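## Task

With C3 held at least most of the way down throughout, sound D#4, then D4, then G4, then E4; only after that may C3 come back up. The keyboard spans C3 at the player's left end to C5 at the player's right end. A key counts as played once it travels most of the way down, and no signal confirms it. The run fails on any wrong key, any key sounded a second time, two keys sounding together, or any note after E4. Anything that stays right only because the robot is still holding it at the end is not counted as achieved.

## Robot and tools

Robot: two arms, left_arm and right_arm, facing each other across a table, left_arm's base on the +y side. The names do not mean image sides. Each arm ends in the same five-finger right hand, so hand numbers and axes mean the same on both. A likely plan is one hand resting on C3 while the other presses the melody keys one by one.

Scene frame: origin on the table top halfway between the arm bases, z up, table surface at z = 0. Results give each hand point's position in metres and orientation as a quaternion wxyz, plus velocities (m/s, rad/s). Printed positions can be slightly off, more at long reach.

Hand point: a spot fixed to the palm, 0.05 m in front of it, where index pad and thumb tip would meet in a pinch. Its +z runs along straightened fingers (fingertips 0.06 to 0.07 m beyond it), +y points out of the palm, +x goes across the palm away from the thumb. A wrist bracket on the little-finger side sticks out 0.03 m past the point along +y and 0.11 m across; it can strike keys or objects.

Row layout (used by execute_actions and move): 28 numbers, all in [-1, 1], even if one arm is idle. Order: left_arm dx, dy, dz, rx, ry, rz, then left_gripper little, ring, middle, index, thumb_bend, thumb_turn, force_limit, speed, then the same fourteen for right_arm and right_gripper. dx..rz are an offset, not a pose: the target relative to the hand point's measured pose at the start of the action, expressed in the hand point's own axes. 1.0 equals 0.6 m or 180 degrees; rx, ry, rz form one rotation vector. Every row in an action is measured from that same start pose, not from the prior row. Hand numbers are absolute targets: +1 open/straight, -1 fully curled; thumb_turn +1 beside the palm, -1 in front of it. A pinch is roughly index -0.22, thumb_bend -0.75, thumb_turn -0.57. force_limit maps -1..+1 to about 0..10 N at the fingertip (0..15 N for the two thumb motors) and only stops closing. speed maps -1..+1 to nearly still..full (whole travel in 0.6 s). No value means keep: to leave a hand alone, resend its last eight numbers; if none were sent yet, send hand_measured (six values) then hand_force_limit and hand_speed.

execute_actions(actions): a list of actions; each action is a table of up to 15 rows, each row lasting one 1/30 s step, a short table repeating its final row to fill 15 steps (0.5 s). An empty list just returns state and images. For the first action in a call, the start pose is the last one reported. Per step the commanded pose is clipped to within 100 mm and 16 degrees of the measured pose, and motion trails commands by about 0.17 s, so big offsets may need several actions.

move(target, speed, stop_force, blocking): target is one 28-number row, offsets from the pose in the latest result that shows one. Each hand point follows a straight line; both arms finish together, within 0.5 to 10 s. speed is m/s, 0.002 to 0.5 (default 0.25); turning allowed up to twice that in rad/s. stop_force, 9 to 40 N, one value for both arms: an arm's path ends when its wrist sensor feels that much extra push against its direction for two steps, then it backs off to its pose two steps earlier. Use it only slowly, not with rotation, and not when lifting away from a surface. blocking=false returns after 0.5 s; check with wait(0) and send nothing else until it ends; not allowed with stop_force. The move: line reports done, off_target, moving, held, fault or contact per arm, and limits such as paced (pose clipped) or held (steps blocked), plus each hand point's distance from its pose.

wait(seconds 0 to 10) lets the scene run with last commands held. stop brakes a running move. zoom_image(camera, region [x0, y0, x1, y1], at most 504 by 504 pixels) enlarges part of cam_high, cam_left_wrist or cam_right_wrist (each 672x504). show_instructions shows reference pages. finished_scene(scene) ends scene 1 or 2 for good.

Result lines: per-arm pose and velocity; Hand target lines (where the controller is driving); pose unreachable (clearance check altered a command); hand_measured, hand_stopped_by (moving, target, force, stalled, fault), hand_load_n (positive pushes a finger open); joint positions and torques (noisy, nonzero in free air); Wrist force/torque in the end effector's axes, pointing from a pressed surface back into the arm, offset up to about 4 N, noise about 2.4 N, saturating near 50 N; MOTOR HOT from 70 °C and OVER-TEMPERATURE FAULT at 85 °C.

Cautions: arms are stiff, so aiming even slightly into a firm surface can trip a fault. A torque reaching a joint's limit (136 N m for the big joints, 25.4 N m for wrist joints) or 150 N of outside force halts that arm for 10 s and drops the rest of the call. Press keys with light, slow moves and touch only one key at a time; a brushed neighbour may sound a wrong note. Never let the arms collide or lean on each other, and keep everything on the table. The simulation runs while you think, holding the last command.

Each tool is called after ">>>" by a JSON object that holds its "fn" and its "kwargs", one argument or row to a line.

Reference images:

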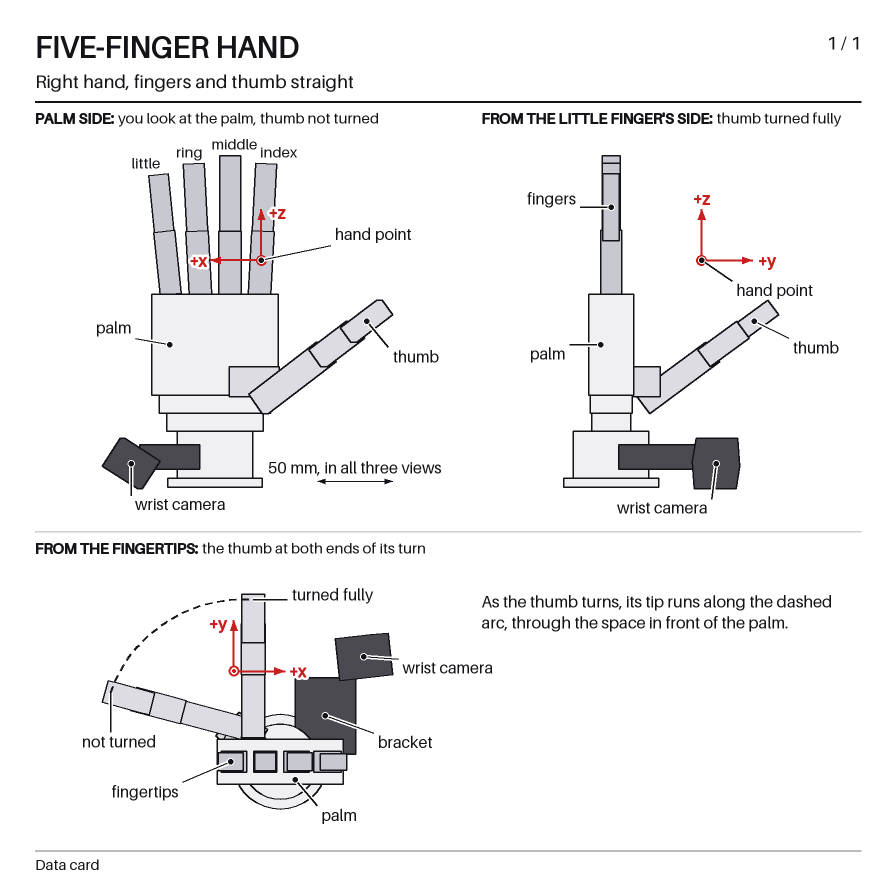

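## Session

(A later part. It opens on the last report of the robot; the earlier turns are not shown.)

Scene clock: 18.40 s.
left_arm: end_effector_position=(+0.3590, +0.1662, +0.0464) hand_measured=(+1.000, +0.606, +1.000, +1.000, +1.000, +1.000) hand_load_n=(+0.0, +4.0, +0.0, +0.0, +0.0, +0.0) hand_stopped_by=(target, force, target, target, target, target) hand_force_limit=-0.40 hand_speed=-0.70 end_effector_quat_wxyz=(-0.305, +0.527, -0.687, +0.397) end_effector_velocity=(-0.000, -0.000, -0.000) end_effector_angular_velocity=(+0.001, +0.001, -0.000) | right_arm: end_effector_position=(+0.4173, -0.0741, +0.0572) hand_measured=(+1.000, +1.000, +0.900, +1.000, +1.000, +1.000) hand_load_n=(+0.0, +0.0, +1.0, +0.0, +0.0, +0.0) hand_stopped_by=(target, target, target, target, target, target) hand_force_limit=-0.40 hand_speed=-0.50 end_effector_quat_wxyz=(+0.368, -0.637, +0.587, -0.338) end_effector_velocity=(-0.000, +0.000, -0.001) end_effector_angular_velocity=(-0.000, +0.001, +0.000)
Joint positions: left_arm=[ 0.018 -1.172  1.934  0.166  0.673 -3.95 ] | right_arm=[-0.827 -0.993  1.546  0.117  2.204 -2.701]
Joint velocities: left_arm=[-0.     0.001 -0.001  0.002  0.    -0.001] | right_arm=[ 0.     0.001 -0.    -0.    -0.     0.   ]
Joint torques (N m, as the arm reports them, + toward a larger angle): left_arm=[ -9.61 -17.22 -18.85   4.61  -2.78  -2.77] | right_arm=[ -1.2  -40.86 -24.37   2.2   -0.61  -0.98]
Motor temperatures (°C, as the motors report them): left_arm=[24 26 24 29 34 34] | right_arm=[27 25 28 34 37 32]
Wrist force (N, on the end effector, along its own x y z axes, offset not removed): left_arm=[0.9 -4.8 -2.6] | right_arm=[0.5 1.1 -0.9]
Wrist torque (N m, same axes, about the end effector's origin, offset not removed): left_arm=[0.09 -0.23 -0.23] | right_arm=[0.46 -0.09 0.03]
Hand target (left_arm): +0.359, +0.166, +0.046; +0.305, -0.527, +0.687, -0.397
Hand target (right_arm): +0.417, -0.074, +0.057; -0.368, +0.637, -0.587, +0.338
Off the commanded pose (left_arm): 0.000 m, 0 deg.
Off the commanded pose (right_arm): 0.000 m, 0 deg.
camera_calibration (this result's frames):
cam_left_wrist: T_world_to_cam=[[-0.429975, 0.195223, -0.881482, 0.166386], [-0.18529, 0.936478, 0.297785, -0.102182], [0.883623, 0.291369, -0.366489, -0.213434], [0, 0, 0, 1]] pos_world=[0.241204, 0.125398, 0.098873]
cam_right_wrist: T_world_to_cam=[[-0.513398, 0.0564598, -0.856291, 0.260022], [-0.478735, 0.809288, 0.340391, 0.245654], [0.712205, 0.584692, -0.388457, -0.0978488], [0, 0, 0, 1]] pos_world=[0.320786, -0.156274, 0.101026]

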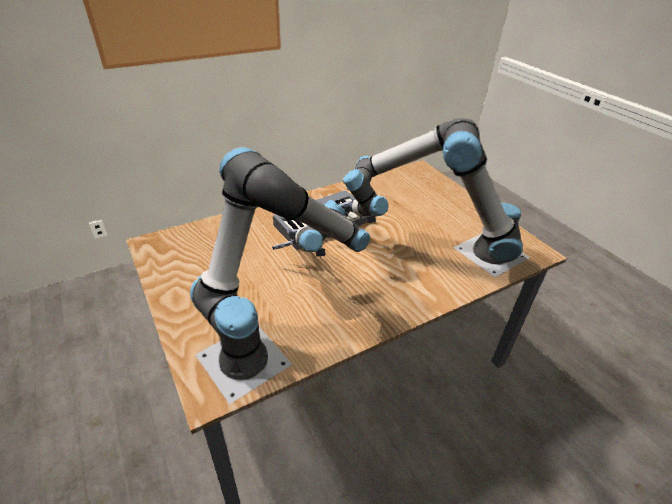

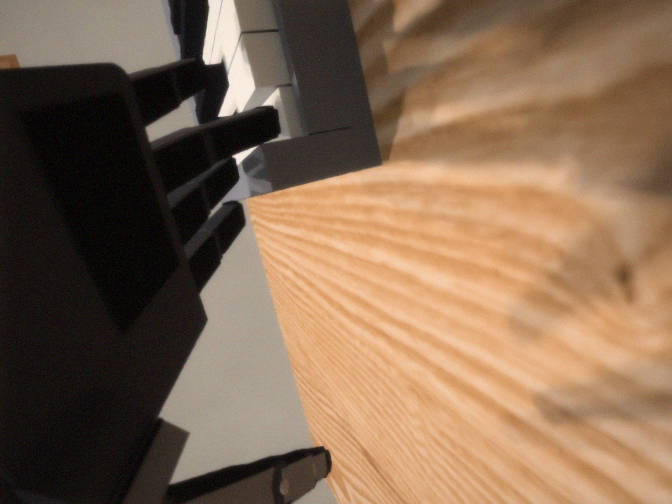

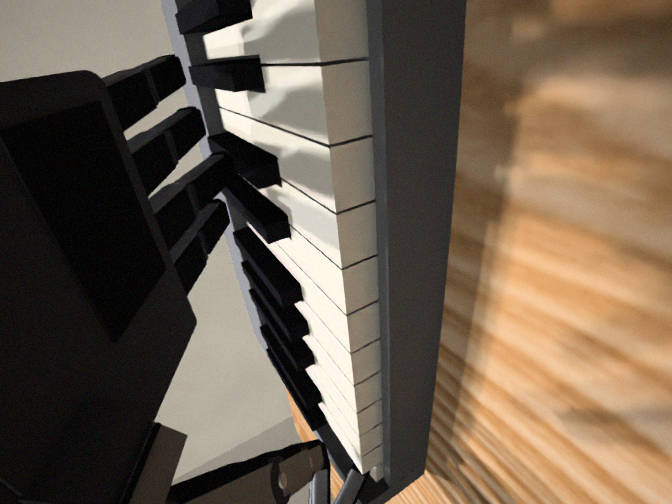

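>>> {"fn": "execute_actions", "kwargs": {
  "actions": [
    [[0,0,0,0,0,0, 1,0.45,1,1,1,1,-0.4,-0.7, 0,0,0,0,0,0, 1,1,0.68,1,1,1,-0.4,-0.6]]
  ]
}}

>>> {"fn": "zoom_image", "kwargs": {
  "camera": "cam_right_wrist",
  "region": [180, 90, 340, 260]
}}

Scene clock: 19.03 s.
left_arm: end_effector_position=(+0.3590, +0.1662, +0.0463) hand_measured=(+1.000, +0.608, +1.000, +1.000, +1.000, +1.000) hand_load_n=(+0.0, +3.5, +0.0, +0.0, +0.0, +0.0) hand_stopped_by=(target, force, target, target, target, target) hand_force_limit=-0.40 hand_speed=-0.70 end_effector_quat_wxyz=(-0.305, +0.527, -0.687, +0.397) end_effector_velocity=(+0.000, +0.001, +0.000) end_effector_angular_velocity=(+0.001, -0.000, +0.001) | right_arm: end_effector_position=(+0.4173, -0.0741, +0.0572) hand_measured=(+1.000, +1.000, +0.818, +1.000, +1.000, +1.000) hand_load_n=(+0.0, +0.0, +9.0, +0.0, +0.0, +0.0) hand_stopped_by=(target, target, force, target, target, target) hand_force_limit=-0.40 hand_speed=-0.60 end_effector_quat_wxyz=(+0.368, -0.637, +0.587, -0.338) end_effector_velocity=(-0.000, -0.000, +0.000) end_effector_angular_velocity=(-0.002, +0.000, +0.001)
Joint positions: left_arm=[ 0.018 -1.172  1.934  0.166  0.673 -3.95 ] | right_arm=[-0.827 -0.993  1.546  0.117  2.204 -2.701]
Joint velocities: left_arm=[ 0.001 -0.001  0.     0.002 -0.     0.   ] | right_arm=[ 0.    -0.    -0.     0.001 -0.    -0.002]
Joint torques (N m, as the arm reports them, + toward a larger angle): left_arm=[ -1.59 -28.95  -9.58  -0.83  -2.59  -1.12] | right_arm=[ -1.73 -37.84 -14.9    1.61  -0.53  -1.12]
Motor temperatures (°C, as the motors report them): left_arm=[24 26 24 29 34 34] | right_arm=[27 25 28 34 37 32]
Wrist force (N, on the end effector, along its own x y z axes, offset not removed): left_arm=[0.0 -3.8 -2.2] | right_arm=[0.8 -5.9 -1.3]
Wrist torque (N m, same axes, about the end effector's origin, offset not removed): left_arm=[0.04 -0.31 -0.19] | right_arm=[1.08 -0.12 -0.15]
Hand target (left_arm): +0.359, +0.166, +0.046; +0.305, -0.527, +0.687, -0.397
Hand target (right_arm): +0.417, -0.074, +0.057; -0.368, +0.637, -0.587, +0.338
Off the commanded pose (left_arm): 0.000 m, 0 deg.
Off the commanded pose (right_arm): 0.000 m, 0 deg.
camera_calibration (this result's frames):
cam_left_wrist: T_world_to_cam=[[-0.429996, 0.19526, -0.881463, 0.166368], [-0.18526, 0.936473, 0.29782, -0.102154], [0.883619, 0.291361, -0.366506, -0.213411], [0, 0, 0, 1]] pos_world=[0.241186, 0.125359, 0.0988542]
cam_right_wrist: T_world_to_cam=[[-0.513349, 0.0565129, -0.856317, 0.260049], [-0.478754, 0.809267, 0.340414, 0.245636], [0.712227, 0.584716, -0.388381, -0.0978819], [0, 0, 0, 1]] pos_world=[0.320809, -0.156248, 0.101051]

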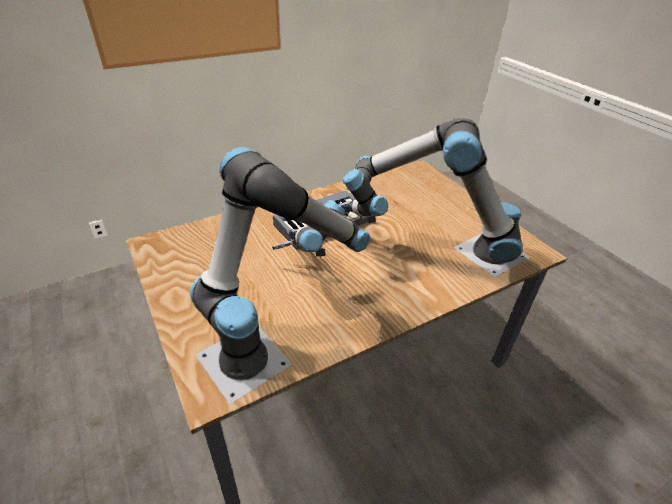

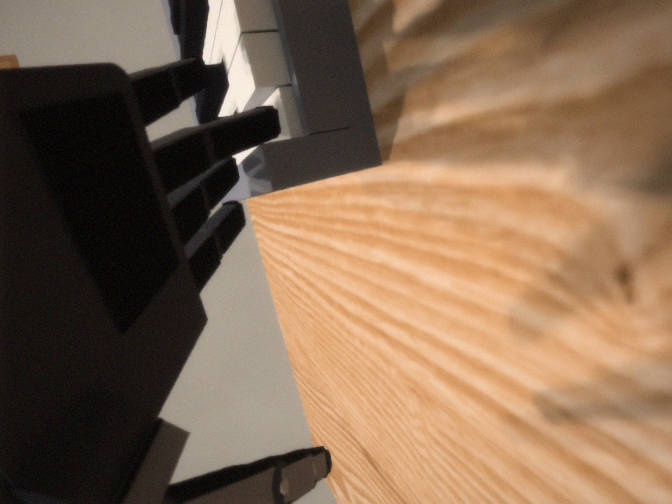

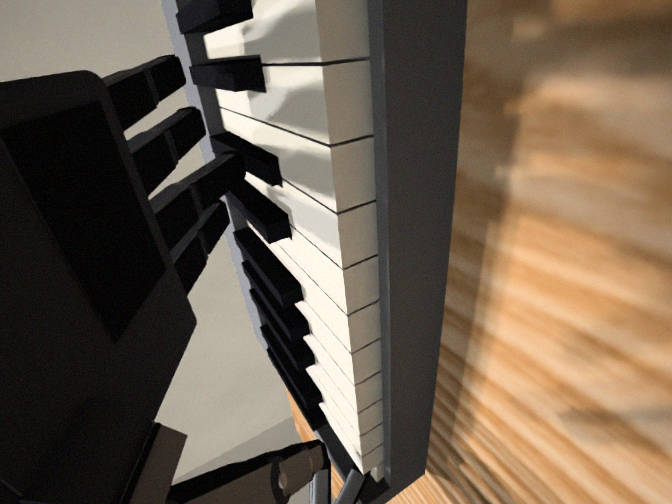

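Region (180, 90, 340, 260) of cam_right_wrist's 672x504 image, scaled by 2.965, with more detail than that image has; it fills the left 474 columns of this view, and the rest is white.

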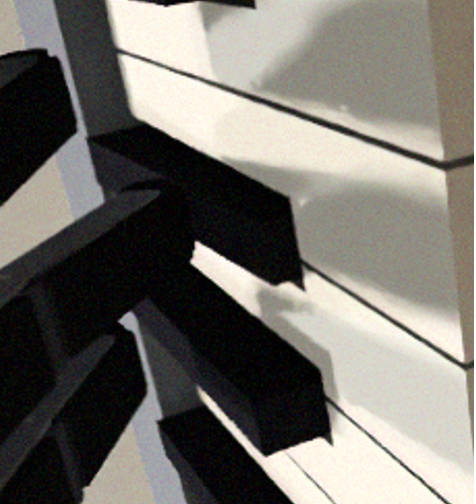

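>>> {"fn": "execute_actions", "kwargs": {
  "actions": [
    [[0,0,0,0,0,0, 1,0.45,1,1,1,1,-0.4,-0.7, 0,0,0,0,0,0, 1,1,1,1,1,1,-0.4,0.3],[0,0,0,0,0,0, 1,0.45,1,1,1,1,-0.4,-0.7, 0.0009,0.0021,-0.0034,0,0,0, 1,1,1,1,1,1,-0.4,0.3],[0,0,0,0,0,0, 1,0.45,1,1,1,1,-0.4,-0.7, 0.0027,0.0064,-0.0100,0,0,0, 1,1,1,1,1,1,-0.4,0.3],[0,0,0,0,0,0, 1,0.45,1,1,1,1,-0.4,-0.7, 0.0055,0.0128,-0.0201,0,0,0, 1,1,1,1,1,1,-0.4,0.3],[0,0,0,0,0,0, 1,0.45,1,1,1,1,-0.4,-0.7, 0.0082,0.0191,-0.0302,0,0,0, 1,1,1,1,1,1,-0.4,0.3],[0,0,0,0,0,0, 1,0.45,1,1,1,1,-0.4,-0.7, 0.0110,0.0255,-0.0402,0,0,0, 1,1,1,1,1,1,-0.4,0.3],[0,0,0,0,0,0, 1,0.45,1,1,1,1,-0.4,-0.7, 0.0137,0.0319,-0.0503,0,0,0, 1,1,1,1,1,1,-0.4,0.3],[0,0,0,0,0,0, 1,0.45,1,1,1,1,-0.4,-0.7, 0.0161,0.0374,-0.0590,0,0,0, 1,1,1,1,1,1,-0.4,0.3],[0,0,0,0,0,0, 1,0.45,1,1,1,1,-0.4,-0.7, 0.0176,0.0408,-0.0643,0,0,0, 1,1,1,1,1,1,-0.4,0.3],[0,0,0,0,0,0, 1,0.45,1,1,1,1,-0.4,-0.7, 0.0183,0.0425,-0.0670,0,0,0, 1,1,1,1,1,1,-0.4,0.3],[0,0,0,0,0,0, 1,0.45,1,1,1,1,-0.4,-0.7, 0.0183,0.0425,-0.0670,0,0,0, 1,1,1,1,1,1,-0.4,0.3],[0,0,0,0,0,0, 1,0.45,1,1,1,1,-0.4,-0.7, 0.0183,0.0425,-0.0670,0,0,0, 1,1,1,1,1,1,-0.4,0.3],[0,0,0,0,0,0, 1,0.45,1,1,1,1,-0.4,-0.7, 0.0183,0.0470,-0.0644,0,0,0, 1,1,1,1,1,1,-0.4,0.3],[0,0,0,0,0,0, 1,0.45,1,1,1,1,-0.4,-0.7, 0.0183,0.0540,-0.0604,0,0,0, 1,1,1,1,1,1,-0.4,0.3],[0,0,0,0,0,0, 1,0.45,1,1,1,1,-0.4,-0.7, 0.0183,0.0606,-0.0566,0,0,0, 0.85,1,1,0.9,1,1,-0.4,-0.6]]
  ]
}}

>>> {"fn": "wait", "kwargs": {
  "seconds": 0.4
}}

>>> {"fn": "zoom_image", "kwargs": {
  "camera": "cam_right_wrist",
  "region": [150, 20, 350, 280]
}}

Scene clock: 20.90 s.
left_arm: end_effector_position=(+0.3590, +0.1662, +0.0464) hand_measured=(+1.000, +0.608, +1.000, +1.000, +1.000, +1.000) hand_load_n=(+0.0, +3.5, +0.0, +0.0, +0.0, +0.0) hand_stopped_by=(target, force, target, target, target, target) hand_force_limit=-0.40 hand_speed=-0.70 end_effector_quat_wxyz=(-0.305, +0.527, -0.687, +0.397) end_effector_velocity=(+0.000, -0.000, +0.000) end_effector_angular_velocity=(-0.002, -0.000, +0.000) | right_arm: end_effector_position=(+0.3754, -0.0876, +0.0539) hand_measured=(+1.000, +1.000, +1.000, +1.000, +1.000, +1.000) hand_load_n=(+0.0, +0.0, +0.0, +0.0, +0.0, +0.0) hand_stopped_by=(moving, target, target, moving, target, target) hand_force_limit=-0.40 hand_speed=-0.60 end_effector_quat_wxyz=(+0.368, -0.637, +0.587, -0.338) end_effector_velocity=(-0.046, -0.014, -0.042) end_effector_angular_velocity=(+0.005, -0.003, +0.001)
Joint positions: left_arm=[ 0.018 -1.172  1.934  0.166  0.673 -3.95 ] | right_arm=[-0.779 -1.045  1.647  0.092  2.24  -2.663]
Joint velocities: left_arm=[ 0.001 -0.001 -0.    -0.001  0.    -0.   ] | right_arm=[ 0.055 -0.002  0.141 -0.117  0.041  0.046]
Joint torques (N m, as the arm reports them, + toward a larger angle): left_arm=[ -0.3  -25.83 -16.35   3.74  -2.29   1.23] | right_arm=[  8.78 -44.87  -0.65  -2.88   2.72   2.22]
Motor temperatures (°C, as the motors report them): left_arm=[24 26 24 29 34 34] | right_arm=[27 25 28 34 37 32]
Wrist force (N, on the end effector, along its own x y z axes, offset not removed): left_arm=[0.4 -5.5 -1.5] | right_arm=[-0.5 1.3 -1.1]
Wrist torque (N m, same axes, about the end effector's origin, offset not removed): left_arm=[-0.29 -0.19 -0.16] | right_arm=[0.25 0.03 0.00]
Hand target (left_arm): +0.359, +0.166, +0.046; +0.305, -0.527, +0.687, -0.397
Hand target (right_arm): +0.371, -0.089, +0.043; -0.368, +0.637, -0.587, +0.338
Off the commanded pose (left_arm): 0.000 m, 0 deg.
Off the commanded pose (right_arm): 0.012 m, 0 deg.
camera_calibration (this result's frames):
cam_left_wrist: T_world_to_cam=[[-0.429975, 0.195221, -0.881482, 0.166386], [-0.18529, 0.936479, 0.297783, -0.102181], [0.883623, 0.291369, -0.36649, -0.213434], [0, 0, 0, 1]] pos_world=[0.241204, 0.125397, 0.098873]
cam_right_wrist: T_world_to_cam=[[-0.514048, 0.0560749, -0.855926, 0.236614], [-0.478359, 0.809538, 0.340326, 0.237484], [0.711988, 0.584384, -0.389317, -0.0613377], [0, 0, 0, 1]] pos_world=[0.278905, -0.169676, 0.0978225]

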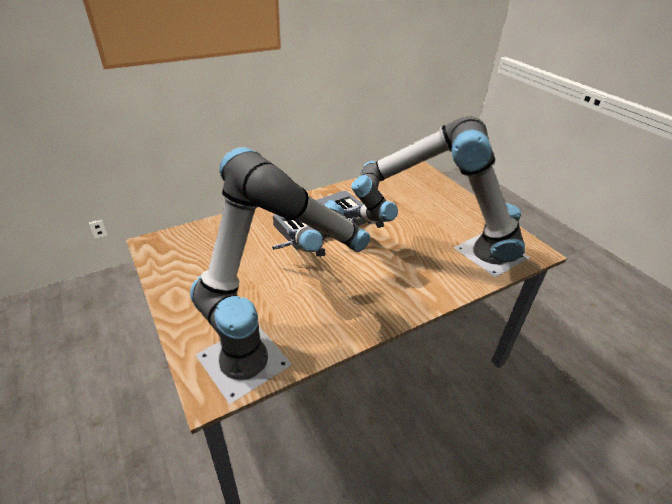

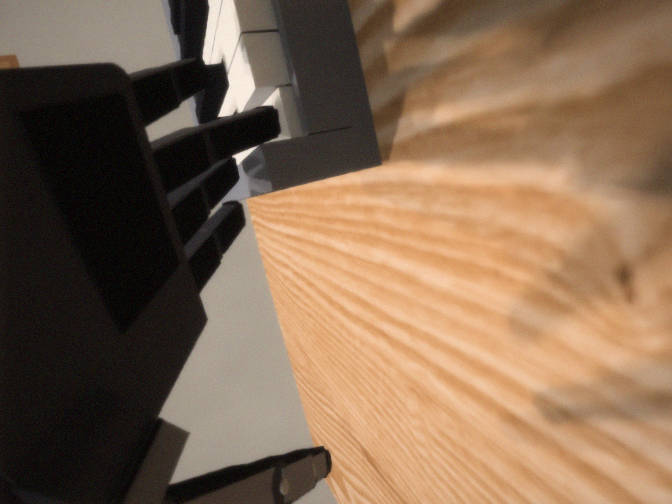

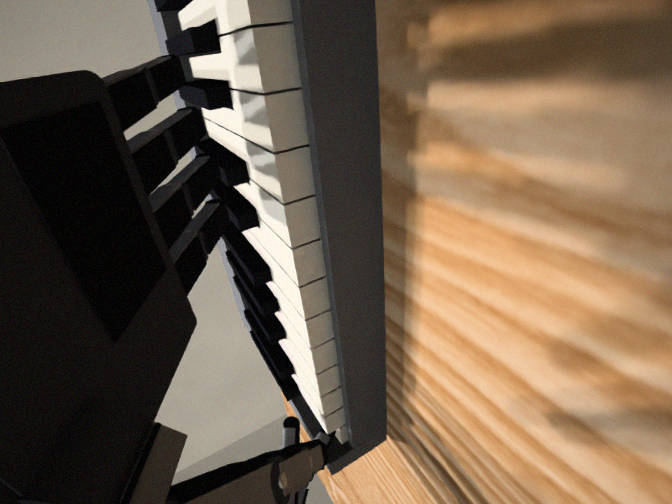

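Scene clock: 21.30 s.
left_arm: end_effector_position=(+0.3590, +0.1662, +0.0464) hand_measured=(+1.000, +0.608, +1.000, +1.000, +1.000, +1.000) hand_load_n=(+0.0, +3.5, +0.0, +0.0, +0.0, +0.0) hand_stopped_by=(target, force, target, target, target, target) hand_force_limit=-0.40 hand_speed=-0.70 end_effector_quat_wxyz=(-0.305, +0.527, -0.687, +0.397) end_effector_velocity=(+0.000, -0.000, +0.001) end_effector_angular_velocity=(-0.001, -0.000, -0.000) | right_arm: end_effector_position=(+0.3708, -0.0891, +0.0433) hand_measured=(+0.850, +1.000, +1.000, +0.900, +1.000, +1.000) hand_load_n=(+0.0, +0.0, +0.0, +0.0, +0.0, +0.0) hand_stopped_by=(target, target, target, target, target, target) hand_force_limit=-0.40 hand_speed=-0.60 end_effector_quat_wxyz=(+0.368, -0.637, +0.587, -0.338) end_effector_velocity=(-0.001, +0.000, -0.002) end_effector_angular_velocity=(-0.000, -0.001, +0.002)
Joint positions: left_arm=[ 0.018 -1.172  1.934  0.166  0.673 -3.95 ] | right_arm=[-0.774 -1.036  1.666  0.066  2.245 -2.659]
Joint velocities: left_arm=[-0.    -0.001 -0.     0.    -0.     0.   ] | right_arm=[ 0.002  0.002  0.004 -0.006  0.001 -0.   ]
Joint torques (N m, as the arm reports them, + toward a larger angle): left_arm=[ -6.94 -19.1  -20.1    4.36  -2.37  -0.46] | right_arm=[ 11.26 -27.85  -1.42  -2.42   2.63   1.92]
Motor temperatures (°C, as the motors report them): left_arm=[24 26 24 29 34 34] | right_arm=[27 25 28 34 37 32]
Wrist force (N, on the end effector, along its own x y z axes, offset not removed): left_arm=[-0.8 -4.4 -2.2] | right_arm=[0.9 0.6 -0.1]
Wrist torque (N m, same axes, about the end effector's origin, offset not removed): left_arm=[-0.04 0.03 -0.31] | right_arm=[0.21 -0.17 0.02]
Hand target (left_arm): +0.359, +0.166, +0.046; +0.305, -0.527, +0.687, -0.397
Hand target (right_arm): +0.371, -0.089, +0.043; -0.368, +0.637, -0.587, +0.338
Off the commanded pose (left_arm): 0.000 m, 0 deg.
Off the commanded pose (right_arm): 0.001 m, 0 deg.
wait: 0.40 s; no rest
camera_calibration (this result's frames):
cam_left_wrist: T_world_to_cam=[[-0.429975, 0.195223, -0.881481, 0.166407], [-0.18529, 0.936478, 0.297785, -0.102171], [0.883623, 0.29137, -0.36649, -0.213425], [0, 0, 0, 1]] pos_world=[0.241207, 0.12538, 0.0988917]
cam_right_wrist: T_world_to_cam=[[-0.513921, 0.0563882, -0.855982, 0.225228], [-0.478315, 0.809491, 0.340499, 0.240124], [0.71211, 0.584419, -0.389043, -0.0613785], [0, 0, 0, 1]] pos_world=[0.274313, -0.171208, 0.0871505]

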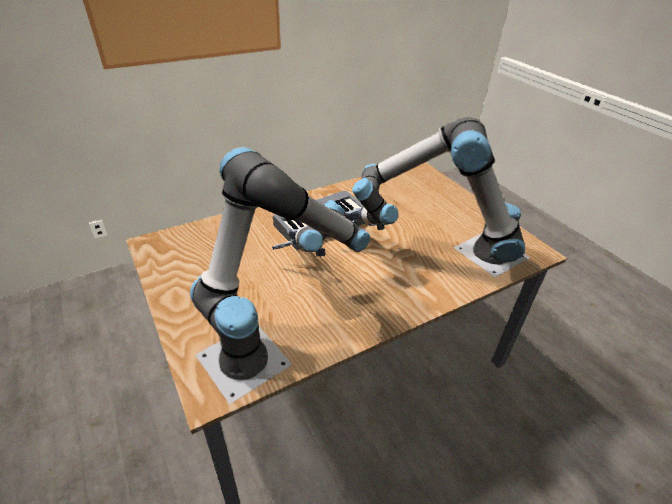

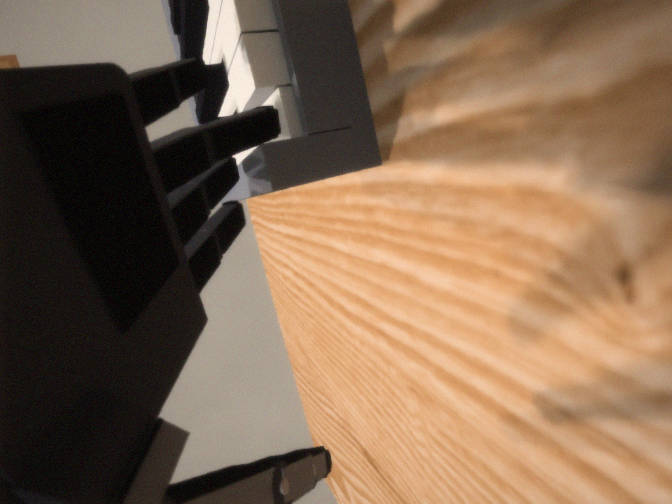

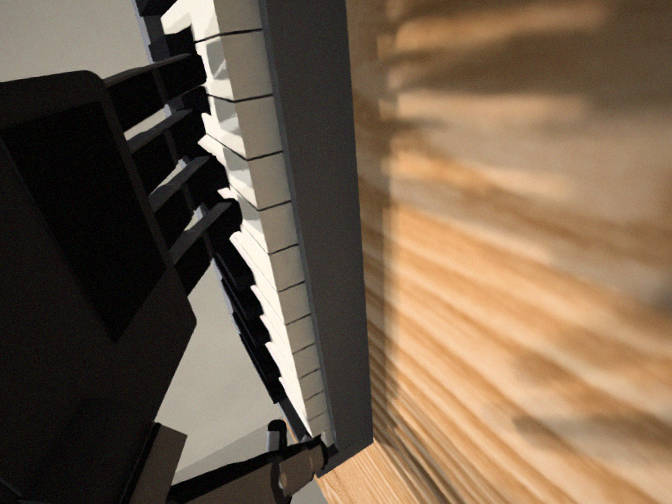

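Region (150, 20, 350, 280) of cam_right_wrist's 672x504 image, scaled by 1.938, with more detail than that image has; it fills the left 388 columns of this view, and the rest is white.

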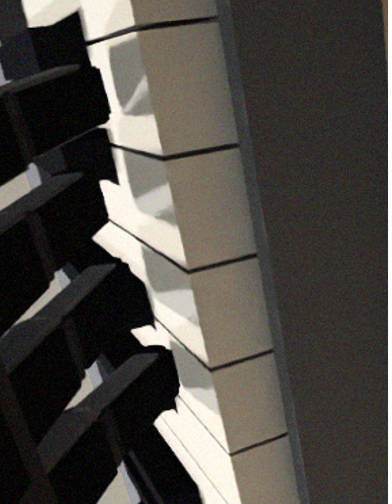

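>>> {"fn": "execute_actions", "kwargs": {
  "actions": [
    [[0,0,0,0,0,0, 1,0.45,1,1,1,1,-0.4,-0.7, 0,0.0008,0.0005,0,0,0, 0.85,1,1,0.6,1,1,-0.4,-0.7]]
  ]
}}

>>> {"fn": "zoom_image", "kwargs": {
  "camera": "cam_right_wrist",
  "region": [150, 20, 350, 280]
}}

Scene clock: 22.07 s.
left_arm: end_effector_position=(+0.3590, +0.1662, +0.0464) hand_measured=(+1.000, +0.608, +1.000, +1.000, +1.000, +1.000) hand_load_n=(+0.0, +3.0, +0.0, +0.0, +0.0, +0.0) hand_stopped_by=(target, force, target, target, target, target) hand_force_limit=-0.40 hand_speed=-0.70 end_effector_quat_wxyz=(-0.305, +0.527, -0.687, +0.397) end_effector_velocity=(+0.000, +0.000, -0.000) end_effector_angular_velocity=(-0.001, +0.000, +0.000) | right_arm: end_effector_position=(+0.3708, -0.0891, +0.0427) hand_measured=(+0.850, +1.000, +1.000, +0.738, +1.000, +1.000) hand_load_n=(+0.0, +0.0, +0.0, +6.0, +0.0, +0.0) hand_stopped_by=(target, target, target, force, target, target) hand_force_limit=-0.40 hand_speed=-0.70 end_effector_quat_wxyz=(+0.368, -0.637, +0.587, -0.338) end_effector_velocity=(-0.000, +0.000, -0.000) end_effector_angular_velocity=(+0.001, +0.001, -0.001)
Joint positions: left_arm=[ 0.018 -1.172  1.934  0.166  0.673 -3.95 ] | right_arm=[-0.774 -1.036  1.667  0.065  2.245 -2.659]
Joint velocities: left_arm=[ 0.001  0.     0.    -0.001  0.     0.   ] | right_arm=[ 0.     0.001 -0.    -0.    -0.     0.002]
Joint torques (N m, as the arm reports them, + toward a larger angle): left_arm=[ -4.46 -26.03 -17.11   4.19  -2.17  -1.6 ] | right_arm=[ -7.03 -26.4   -1.26  -0.46  -0.29  -0.64]
Motor temperatures (°C, as the motors report them): left_arm=[24 26 24 29 34 34] | right_arm=[27 25 28 34 37 32]
Wrist force (N, on the end effector, along its own x y z axes, offset not removed): left_arm=[-0.4 -4.1 -3.0] | right_arm=[0.1 -3.6 -2.1]
Wrist torque (N m, same axes, about the end effector's origin, offset not removed): left_arm=[0.09 -0.07 -0.18] | right_arm=[0.83 0.04 0.08]
Hand target (left_arm): +0.359, +0.166, +0.046; +0.305, -0.527, +0.687, -0.397
Hand target (right_arm): +0.371, -0.089, +0.043; -0.368, +0.637, -0.587, +0.338
Off the commanded pose (left_arm): 0.000 m, 0 deg.
Off the commanded pose (right_arm): 0.000 m, 0 deg.
camera_calibration (this result's frames):
cam_left_wrist: T_world_to_cam=[[-0.429979, 0.19528, -0.881467, 0.166374], [-0.185264, 0.936467, 0.297837, -0.102165], [0.883626, 0.291368, -0.366483, -0.213425], [0, 0, 0, 1]] pos_world=[0.241198, 0.125369, 0.0988651]
cam_right_wrist: T_world_to_cam=[[-0.513825, 0.0565063, -0.856032, 0.224745], [-0.478354, 0.809442, 0.340559, 0.24026], [0.712152, 0.584474, -0.388882, -0.0616241], [0, 0, 0, 1]] pos_world=[0.274295, -0.171158, 0.0866017]

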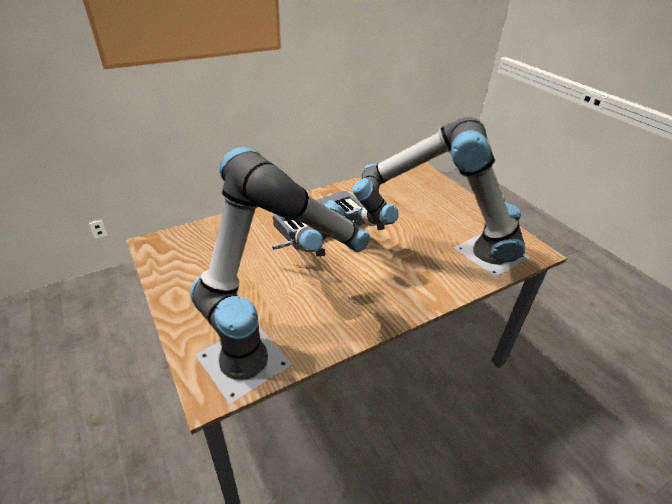

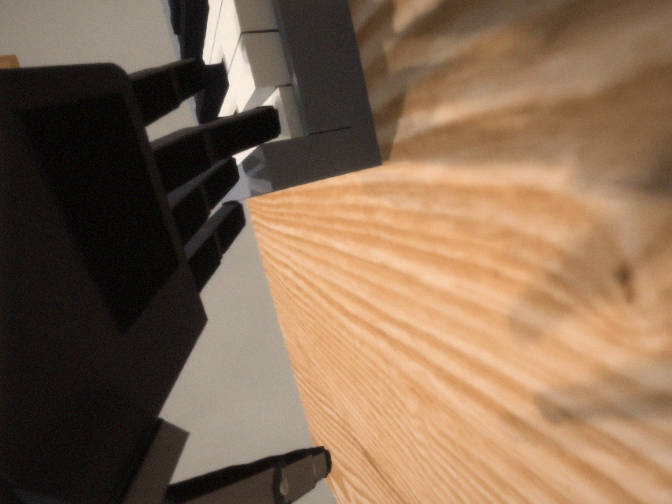

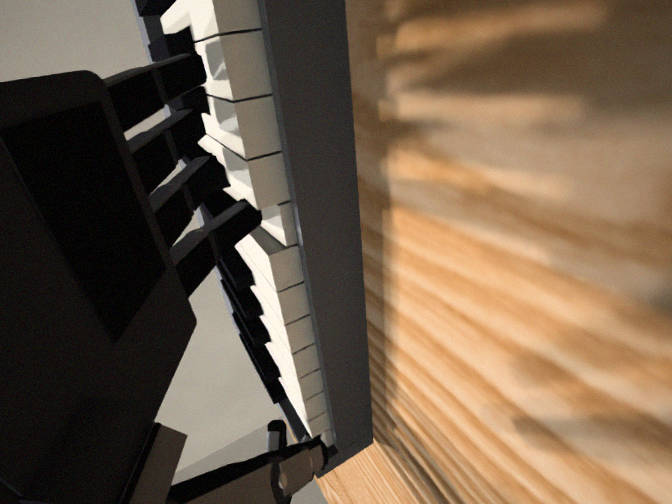

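Region (150, 20, 350, 280) of cam_right_wrist's 672x504 image, scaled by 1.938, with more detail than that image has; it fills the left 388 columns of this view, and the rest is white.

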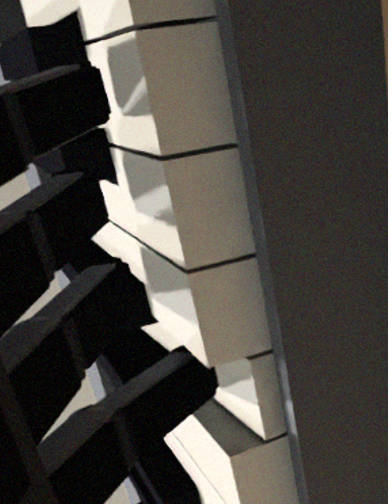

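D4 is down. Next G4 with the little finger.

>>> {"fn": "execute_actions", "kwargs": {
  "actions": [
    [[0,0,0,0,0,0, 1,0.45,1,1,1,1,-0.4,-0.7, 0,0,0,0,0,0, 0.45,1,1,1,1,1,-0.4,-0.55]]
  ]
}}

>>> {"fn": "zoom_image", "kwargs": {
  "camera": "cam_right_wrist",
  "region": [150, 0, 350, 260]
}}

Scene clock: 22.63 s.
left_arm: end_effector_position=(+0.3590, +0.1662, +0.0464) hand_measured=(+1.000, +0.608, +1.000, +1.000, +1.000, +1.000) hand_load_n=(+0.0, +3.0, +0.0, +0.0, +0.0, +0.0) hand_stopped_by=(target, force, target, target, target, target) hand_force_limit=-0.40 hand_speed=-0.70 end_effector_quat_wxyz=(-0.305, +0.527, -0.687, +0.397) end_effector_velocity=(+0.000, +0.000, +0.000) end_effector_angular_velocity=(-0.000, +0.000, +0.000) | right_arm: end_effector_position=(+0.3708, -0.0891, +0.0427) hand_measured=(+0.578, +1.000, +1.000, +1.000, +1.000, +1.000) hand_load_n=(+6.5, +0.0, +0.0, +0.0, +0.0, +0.0) hand_stopped_by=(force, target, target, moving, target, target) hand_force_limit=-0.40 hand_speed=-0.55 end_effector_quat_wxyz=(+0.368, -0.637, +0.587, -0.338) end_effector_velocity=(-0.000, +0.000, -0.000) end_effector_angular_velocity=(+0.001, +0.000, +0.000)
Joint positions: left_arm=[ 0.018 -1.172  1.934  0.166  0.673 -3.95 ] | right_arm=[-0.774 -1.036  1.667  0.065  2.245 -2.659]
Joint velocities: left_arm=[ 0.    -0.001  0.     0.     0.     0.   ] | right_arm=[ 0.001  0.    -0.    -0.     0.     0.001]
Joint torques (N m, as the arm reports them, + toward a larger angle): left_arm=[ -6.64 -25.43 -17.53   4.31  -2.22  -1.86] | right_arm=[  1.15 -29.41  -5.65   0.61  -0.91  -1.57]
Motor temperatures (°C, as the motors report them): left_arm=[24 26 24 29 34 34] | right_arm=[27 25 28 34 37 32]
Wrist force (N, on the end effector, along its own x y z axes, offset not removed): left_arm=[1.6 -4.3 -2.8] | right_arm=[-0.6 -6.7 -1.2]
Wrist torque (N m, same axes, about the end effector's origin, offset not removed): left_arm=[0.06 -0.47 -0.06] | right_arm=[0.33 0.13 -0.47]
Hand target (left_arm): +0.359, +0.166, +0.046; +0.305, -0.527, +0.687, -0.397
Hand target (right_arm): +0.371, -0.089, +0.043; -0.368, +0.637, -0.587, +0.338
Off the commanded pose (left_arm): 0.000 m, 0 deg.
Off the commanded pose (right_arm): 0.000 m, 0 deg.
camera_calibration (this result's frames):
cam_left_wrist: T_world_to_cam=[[-0.429979, 0.19528, -0.881467, 0.166374], [-0.185264, 0.936467, 0.297837, -0.102165], [0.883626, 0.291368, -0.366483, -0.213425], [0, 0, 0, 1]] pos_world=[0.241198, 0.125369, 0.0988651]
cam_right_wrist: T_world_to_cam=[[-0.513851, 0.056498, -0.856017, 0.224739], [-0.478302, 0.80948, 0.340542, 0.240286], [0.712169, 0.584422, -0.388929, -0.0616382], [0, 0, 0, 1]] pos_world=[0.274309, -0.171181, 0.0865805]

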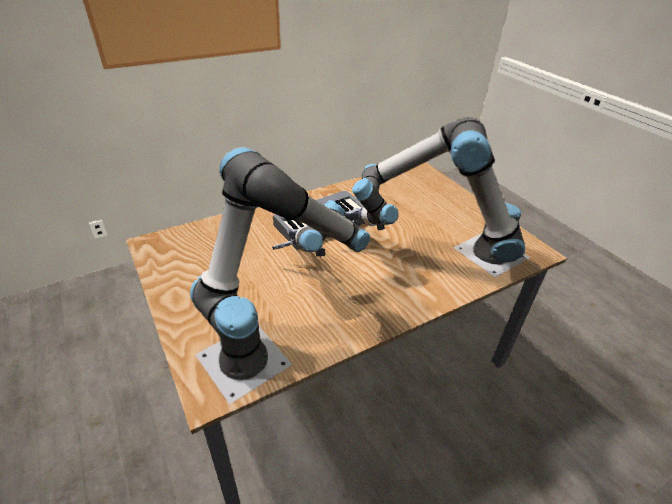

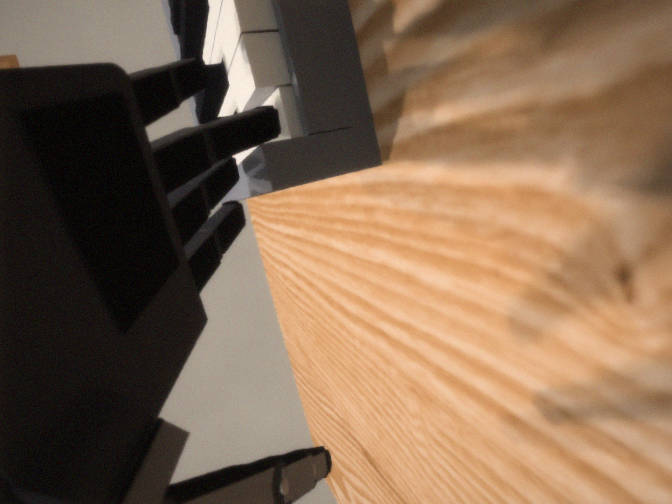

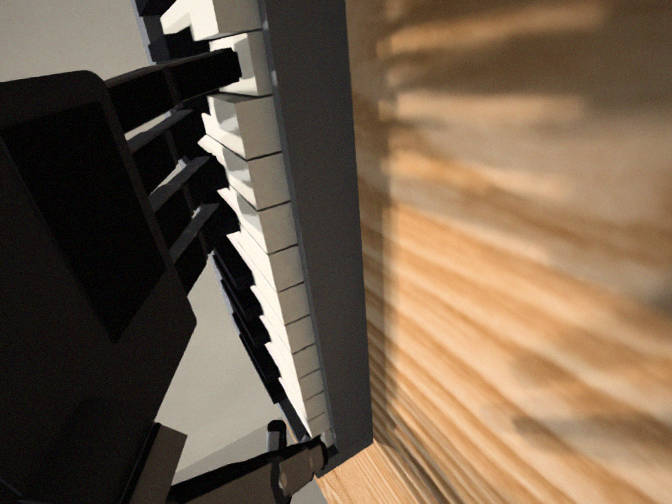

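Region (150, 0, 350, 260) of cam_right_wrist's 672x504 image, scaled by 1.938, with more detail than that image has; it fills the left 388 columns of this view, and the rest is white.

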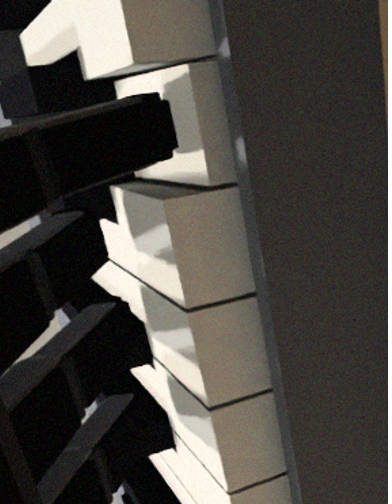

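>>> {"fn": "execute_actions", "kwargs": {
  "actions": [
    [[0,0,0,0,0,0, 1,0.45,1,1,1,1,-0.4,-0.7, 0,0.0033,-0.0058,0,0,0, 1,1,1,1,1,1,-0.4,0.2],[0,0,0,0,0,0, 1,0.45,1,1,1,1,-0.4,-0.7, 0,0.0033,-0.0058,0,0,0, 1,1,1,1,1,1,-0.4,0.2],[0,0,0,0,0,0, 1,0.45,1,1,1,1,-0.4,-0.7, 0,0.0033,-0.0058,0,0,0, 1,1,1,1,1,1,-0.4,0.2],[0,0,0,0,0,0, 1,0.45,1,1,1,1,-0.4,-0.7, 0,0.0033,-0.0058,0,0,0, 1,1,0.6,1,1,1,-0.4,-0.55]]
  ]
}}

>>> {"fn": "zoom_image", "kwargs": {
  "camera": "cam_right_wrist",
  "region": [150, 0, 350, 260]
}}

Scene clock: 23.37 s.
left_arm: end_effector_position=(+0.3590, +0.1662, +0.0464) hand_measured=(+1.000, +0.608, +1.000, +1.000, +1.000, +1.000) hand_load_n=(+0.0, +3.0, +0.0, +0.0, +0.0, +0.0) hand_stopped_by=(target, force, target, target, target, target) hand_force_limit=-0.40 hand_speed=-0.70 end_effector_quat_wxyz=(-0.305, +0.527, -0.687, +0.397) end_effector_velocity=(-0.001, -0.000, +0.000) end_effector_angular_velocity=(+0.001, -0.000, -0.001) | right_arm: end_effector_position=(+0.3669, -0.0894, +0.0428) hand_measured=(+0.918, +1.000, +0.804, +1.000, +1.000, +1.000) hand_load_n=(+0.0, +0.0, +7.0, +0.0, +0.0, +0.0) hand_stopped_by=(moving, target, force, target, target, target) hand_force_limit=-0.40 hand_speed=-0.55 end_effector_quat_wxyz=(+0.368, -0.637, +0.587, -0.338) end_effector_velocity=(-0.001, +0.000, +0.001) end_effector_angular_velocity=(+0.001, -0.001, +0.001)
Joint positions: left_arm=[ 0.018 -1.172  1.934  0.166  0.673 -3.95 ] | right_arm=[-0.768 -1.039  1.672  0.065  2.249 -2.654]
Joint velocities: left_arm=[-0.002 -0.     0.     0.    -0.     0.   ] | right_arm=[ 0.002 -0.003  0.001  0.001  0.     0.001]
Joint torques (N m, as the arm reports them, + toward a larger angle): left_arm=[ -5.2  -25.27 -18.13   4.39  -2.27  -1.53] | right_arm=[ 12.   -49.44   1.86   3.87   1.67   1.96]
Motor temperatures (°C, as the motors report them): left_arm=[24 26 24 29 34 34] | right_arm=[27 25 28 34 37 32]
Wrist force (N, on the end effector, along its own x y z axes, offset not removed): left_arm=[-0.4 -4.2 -1.4] | right_arm=[0.4 -5.5 0.1]
Wrist torque (N m, same axes, about the end effector's origin, offset not removed): left_arm=[-0.17 -0.16 -0.27] | right_arm=[0.50 -0.13 -0.07]
Hand target (left_arm): +0.359, +0.166, +0.046; +0.305, -0.527, +0.687, -0.397
Hand target (right_arm): +0.367, -0.089, +0.043; -0.368, +0.637, -0.587, +0.338
Off the commanded pose (left_arm): 0.000 m, 0 deg.
Off the commanded pose (right_arm): 0.000 m, 0 deg.
camera_calibration (this result's frames):
cam_left_wrist: T_world_to_cam=[[-0.429979, 0.19528, -0.881467, 0.166374], [-0.185264, 0.936467, 0.297837, -0.102165], [0.883626, 0.291368, -0.366483, -0.213425], [0, 0, 0, 1]] pos_world=[0.241198, 0.125369, 0.0988651]
cam_right_wrist: T_world_to_cam=[[-0.513782, 0.0565786, -0.856053, 0.222788], [-0.478263, 0.809502, 0.340544, 0.23865], [0.712244, 0.584384, -0.388848, -0.0586809], [0, 0, 0, 1]] pos_world=[0.270397, -0.1715, 0.0866298]

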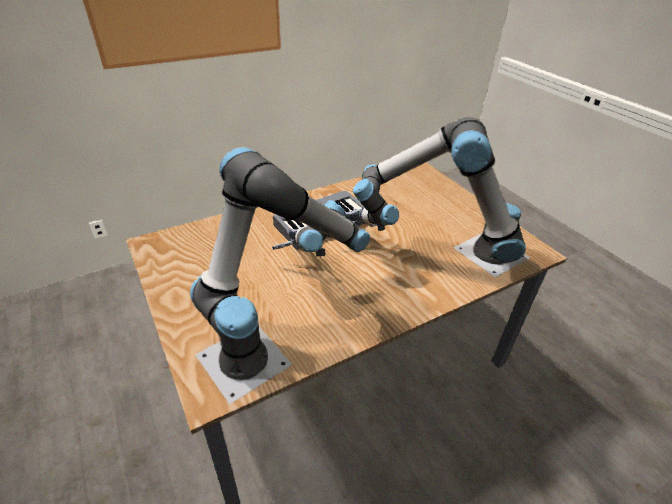

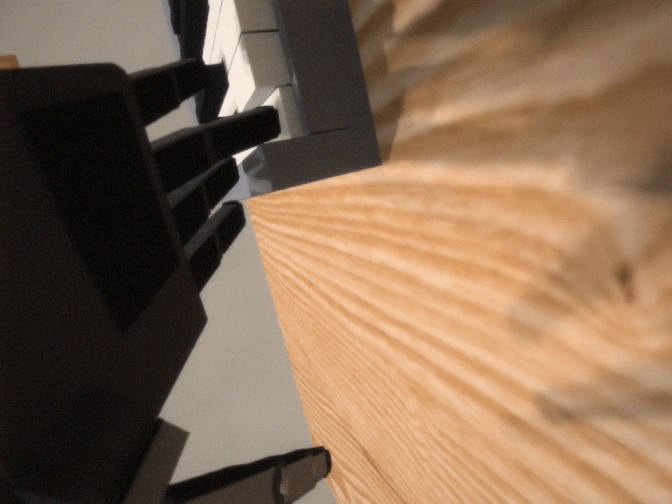

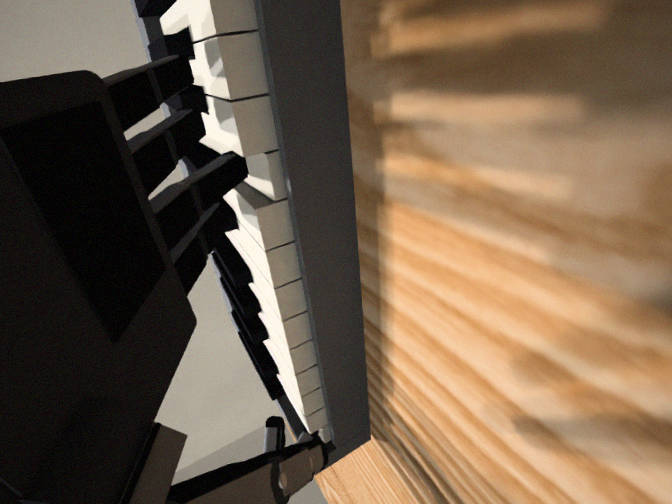

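Region (150, 0, 350, 260) of cam_right_wrist's 672x504 image, scaled by 1.938, with more detail than that image has; it fills the left 388 columns of this view, and the rest is white.

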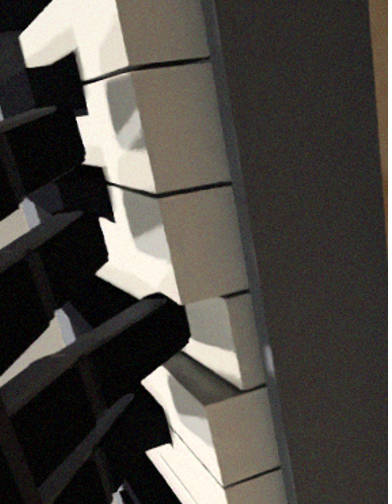

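>>> {"fn": "execute_actions", "kwargs": {
  "actions": [
    [[0,-0.007,-0.004,0,0,0, 1,0.45,1,1,1,1,-0.4,-0.7, 0,-0.004,-0.002,0,0,0, 1,1,1,1,1,1,-0.4,0],[0,-0.014,-0.008,0,0,0, 1,0.45,1,1,1,1,-0.4,-0.7, 0,-0.007,-0.004,0,0,0, 1,1,1,1,1,1,-0.4,0],[0,-0.021,-0.012,0,0,0, 1,0.45,1,1,1,1,-0.4,-0.7, 0,-0.011,-0.006,0,0,0, 1,1,1,1,1,1,-0.4,0],[0,-0.0289,-0.0167,0,0,0, 1,0.45,1,1,1,1,-0.4,-0.7, 0,-0.0145,-0.0083,0,0,0, 1,1,1,1,1,1,-0.4,0]]
  ]
}}

Scene clock: 24.03 s.
left_arm: end_effector_position=(+0.3591, +0.1662, +0.0659) hand_measured=(+1.000, +0.606, +1.000, +1.000, +1.000, +1.000) hand_load_n=(+0.0, +0.0, +0.0, +0.0, +0.0, +0.0) hand_stopped_by=(target, force, target, target, target, target) hand_force_limit=-0.40 hand_speed=-0.70 end_effector_quat_wxyz=(-0.305, +0.527, -0.687, +0.397) end_effector_velocity=(+0.001, +0.001, +0.005) end_effector_angular_velocity=(-0.004, +0.001, +0.004) | right_arm: end_effector_position=(+0.3669, -0.0894, +0.0526) hand_measured=(+1.000, +1.000, +1.000, +1.000, +1.000, +1.000) hand_load_n=(+0.0, +0.0, +0.0, +0.0, +0.0, +0.0) hand_stopped_by=(target, target, target, target, target, target) hand_force_limit=-0.40 hand_speed=0.00 end_effector_quat_wxyz=(+0.368, -0.637, +0.587, -0.338) end_effector_velocity=(-0.000, -0.000, +0.001) end_effector_angular_velocity=(-0.002, +0.002, +0.000)
Joint positions: left_arm=[ 0.018 -1.204  1.918  0.215  0.673 -3.949] | right_arm=[-0.768 -1.052  1.664  0.087  2.249 -2.654]
Joint velocities: left_arm=[ 0.002 -0.009 -0.005  0.014  0.    -0.005] | right_arm=[ 0.    -0.002 -0.002  0.007 -0.    -0.   ]
Joint torques (N m, as the arm reports them, + toward a larger angle): left_arm=[ -8.9  -35.88 -22.05   4.32   1.04  -2.29] | right_arm=[ -8.29 -54.23 -27.89   3.5   -1.13  -2.29]
Motor temperatures (°C, as the motors report them): left_arm=[24 26 24 29 34 34] | right_arm=[27 25 28 34 37 32]
Wrist force (N, on the end effector, along its own x y z axes, offset not removed): left_arm=[-0.6 -0.1 -0.3] | right_arm=[0.4 2.6 -0.4]
Wrist torque (N m, same axes, about the end effector's origin, offset not removed): left_arm=[-0.25 -0.02 -0.04] | right_arm=[0.37 -0.07 0.09]
Hand target (left_arm): +0.359, +0.166, +0.066; +0.305, -0.527, +0.687, -0.397
Hand target (right_arm): +0.367, -0.089, +0.053; -0.368, +0.637, -0.587, +0.338
Off the commanded pose (left_arm): 0.001 m, 0 deg.
Off the commanded pose (right_arm): 0.000 m, 0 deg.
camera_calibration (this result's frames):
cam_left_wrist: T_world_to_cam=[[-0.429865, 0.195511, -0.881471, 0.183514], [-0.185226, 0.936414, 0.298026, -0.108036], [0.88369, 0.291382, -0.366318, -0.206417], [0, 0, 0, 1]] pos_world=[0.241284, 0.125434, 0.118345]
cam_right_wrist: T_world_to_cam=[[-0.513747, 0.0565551, -0.856076, 0.231168], [-0.478294, 0.809498, 0.340511, 0.235333], [0.712249, 0.584393, -0.388827, -0.0548897], [0, 0, 0, 1]] pos_world=[0.270415, -0.171498, 0.0964217]

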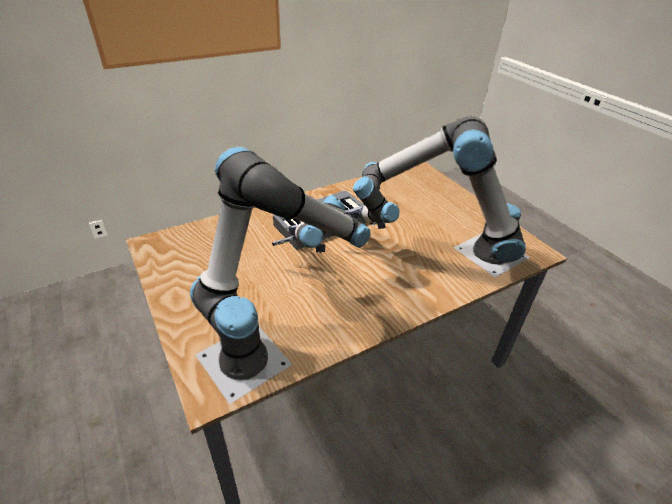

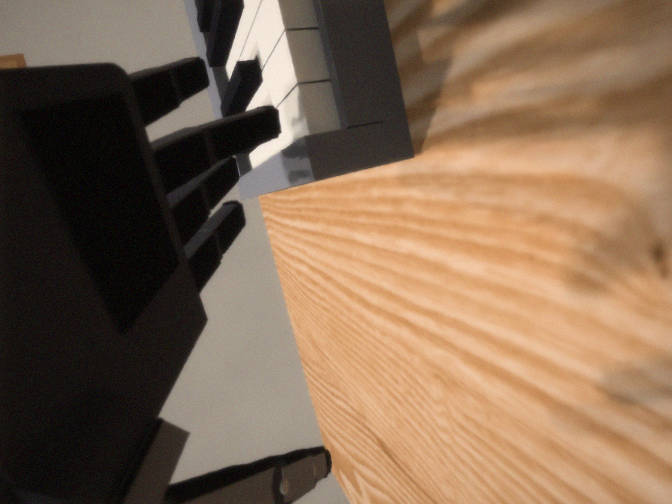

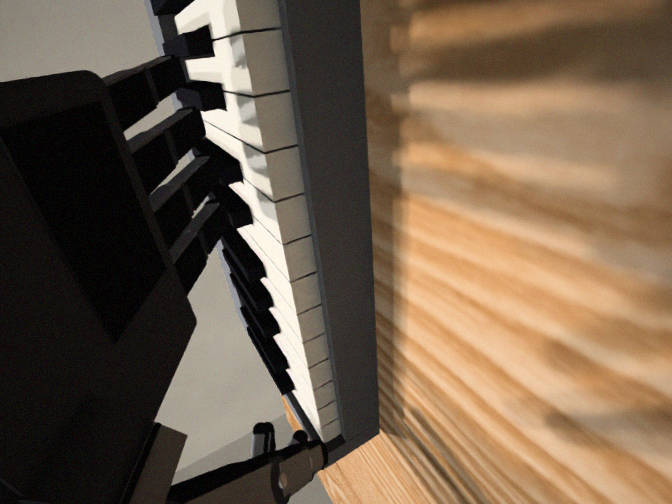

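>>> {"fn": "finished_scene", "kwargs": {
  "scene": 1
}}

The scene is finished: the task was done.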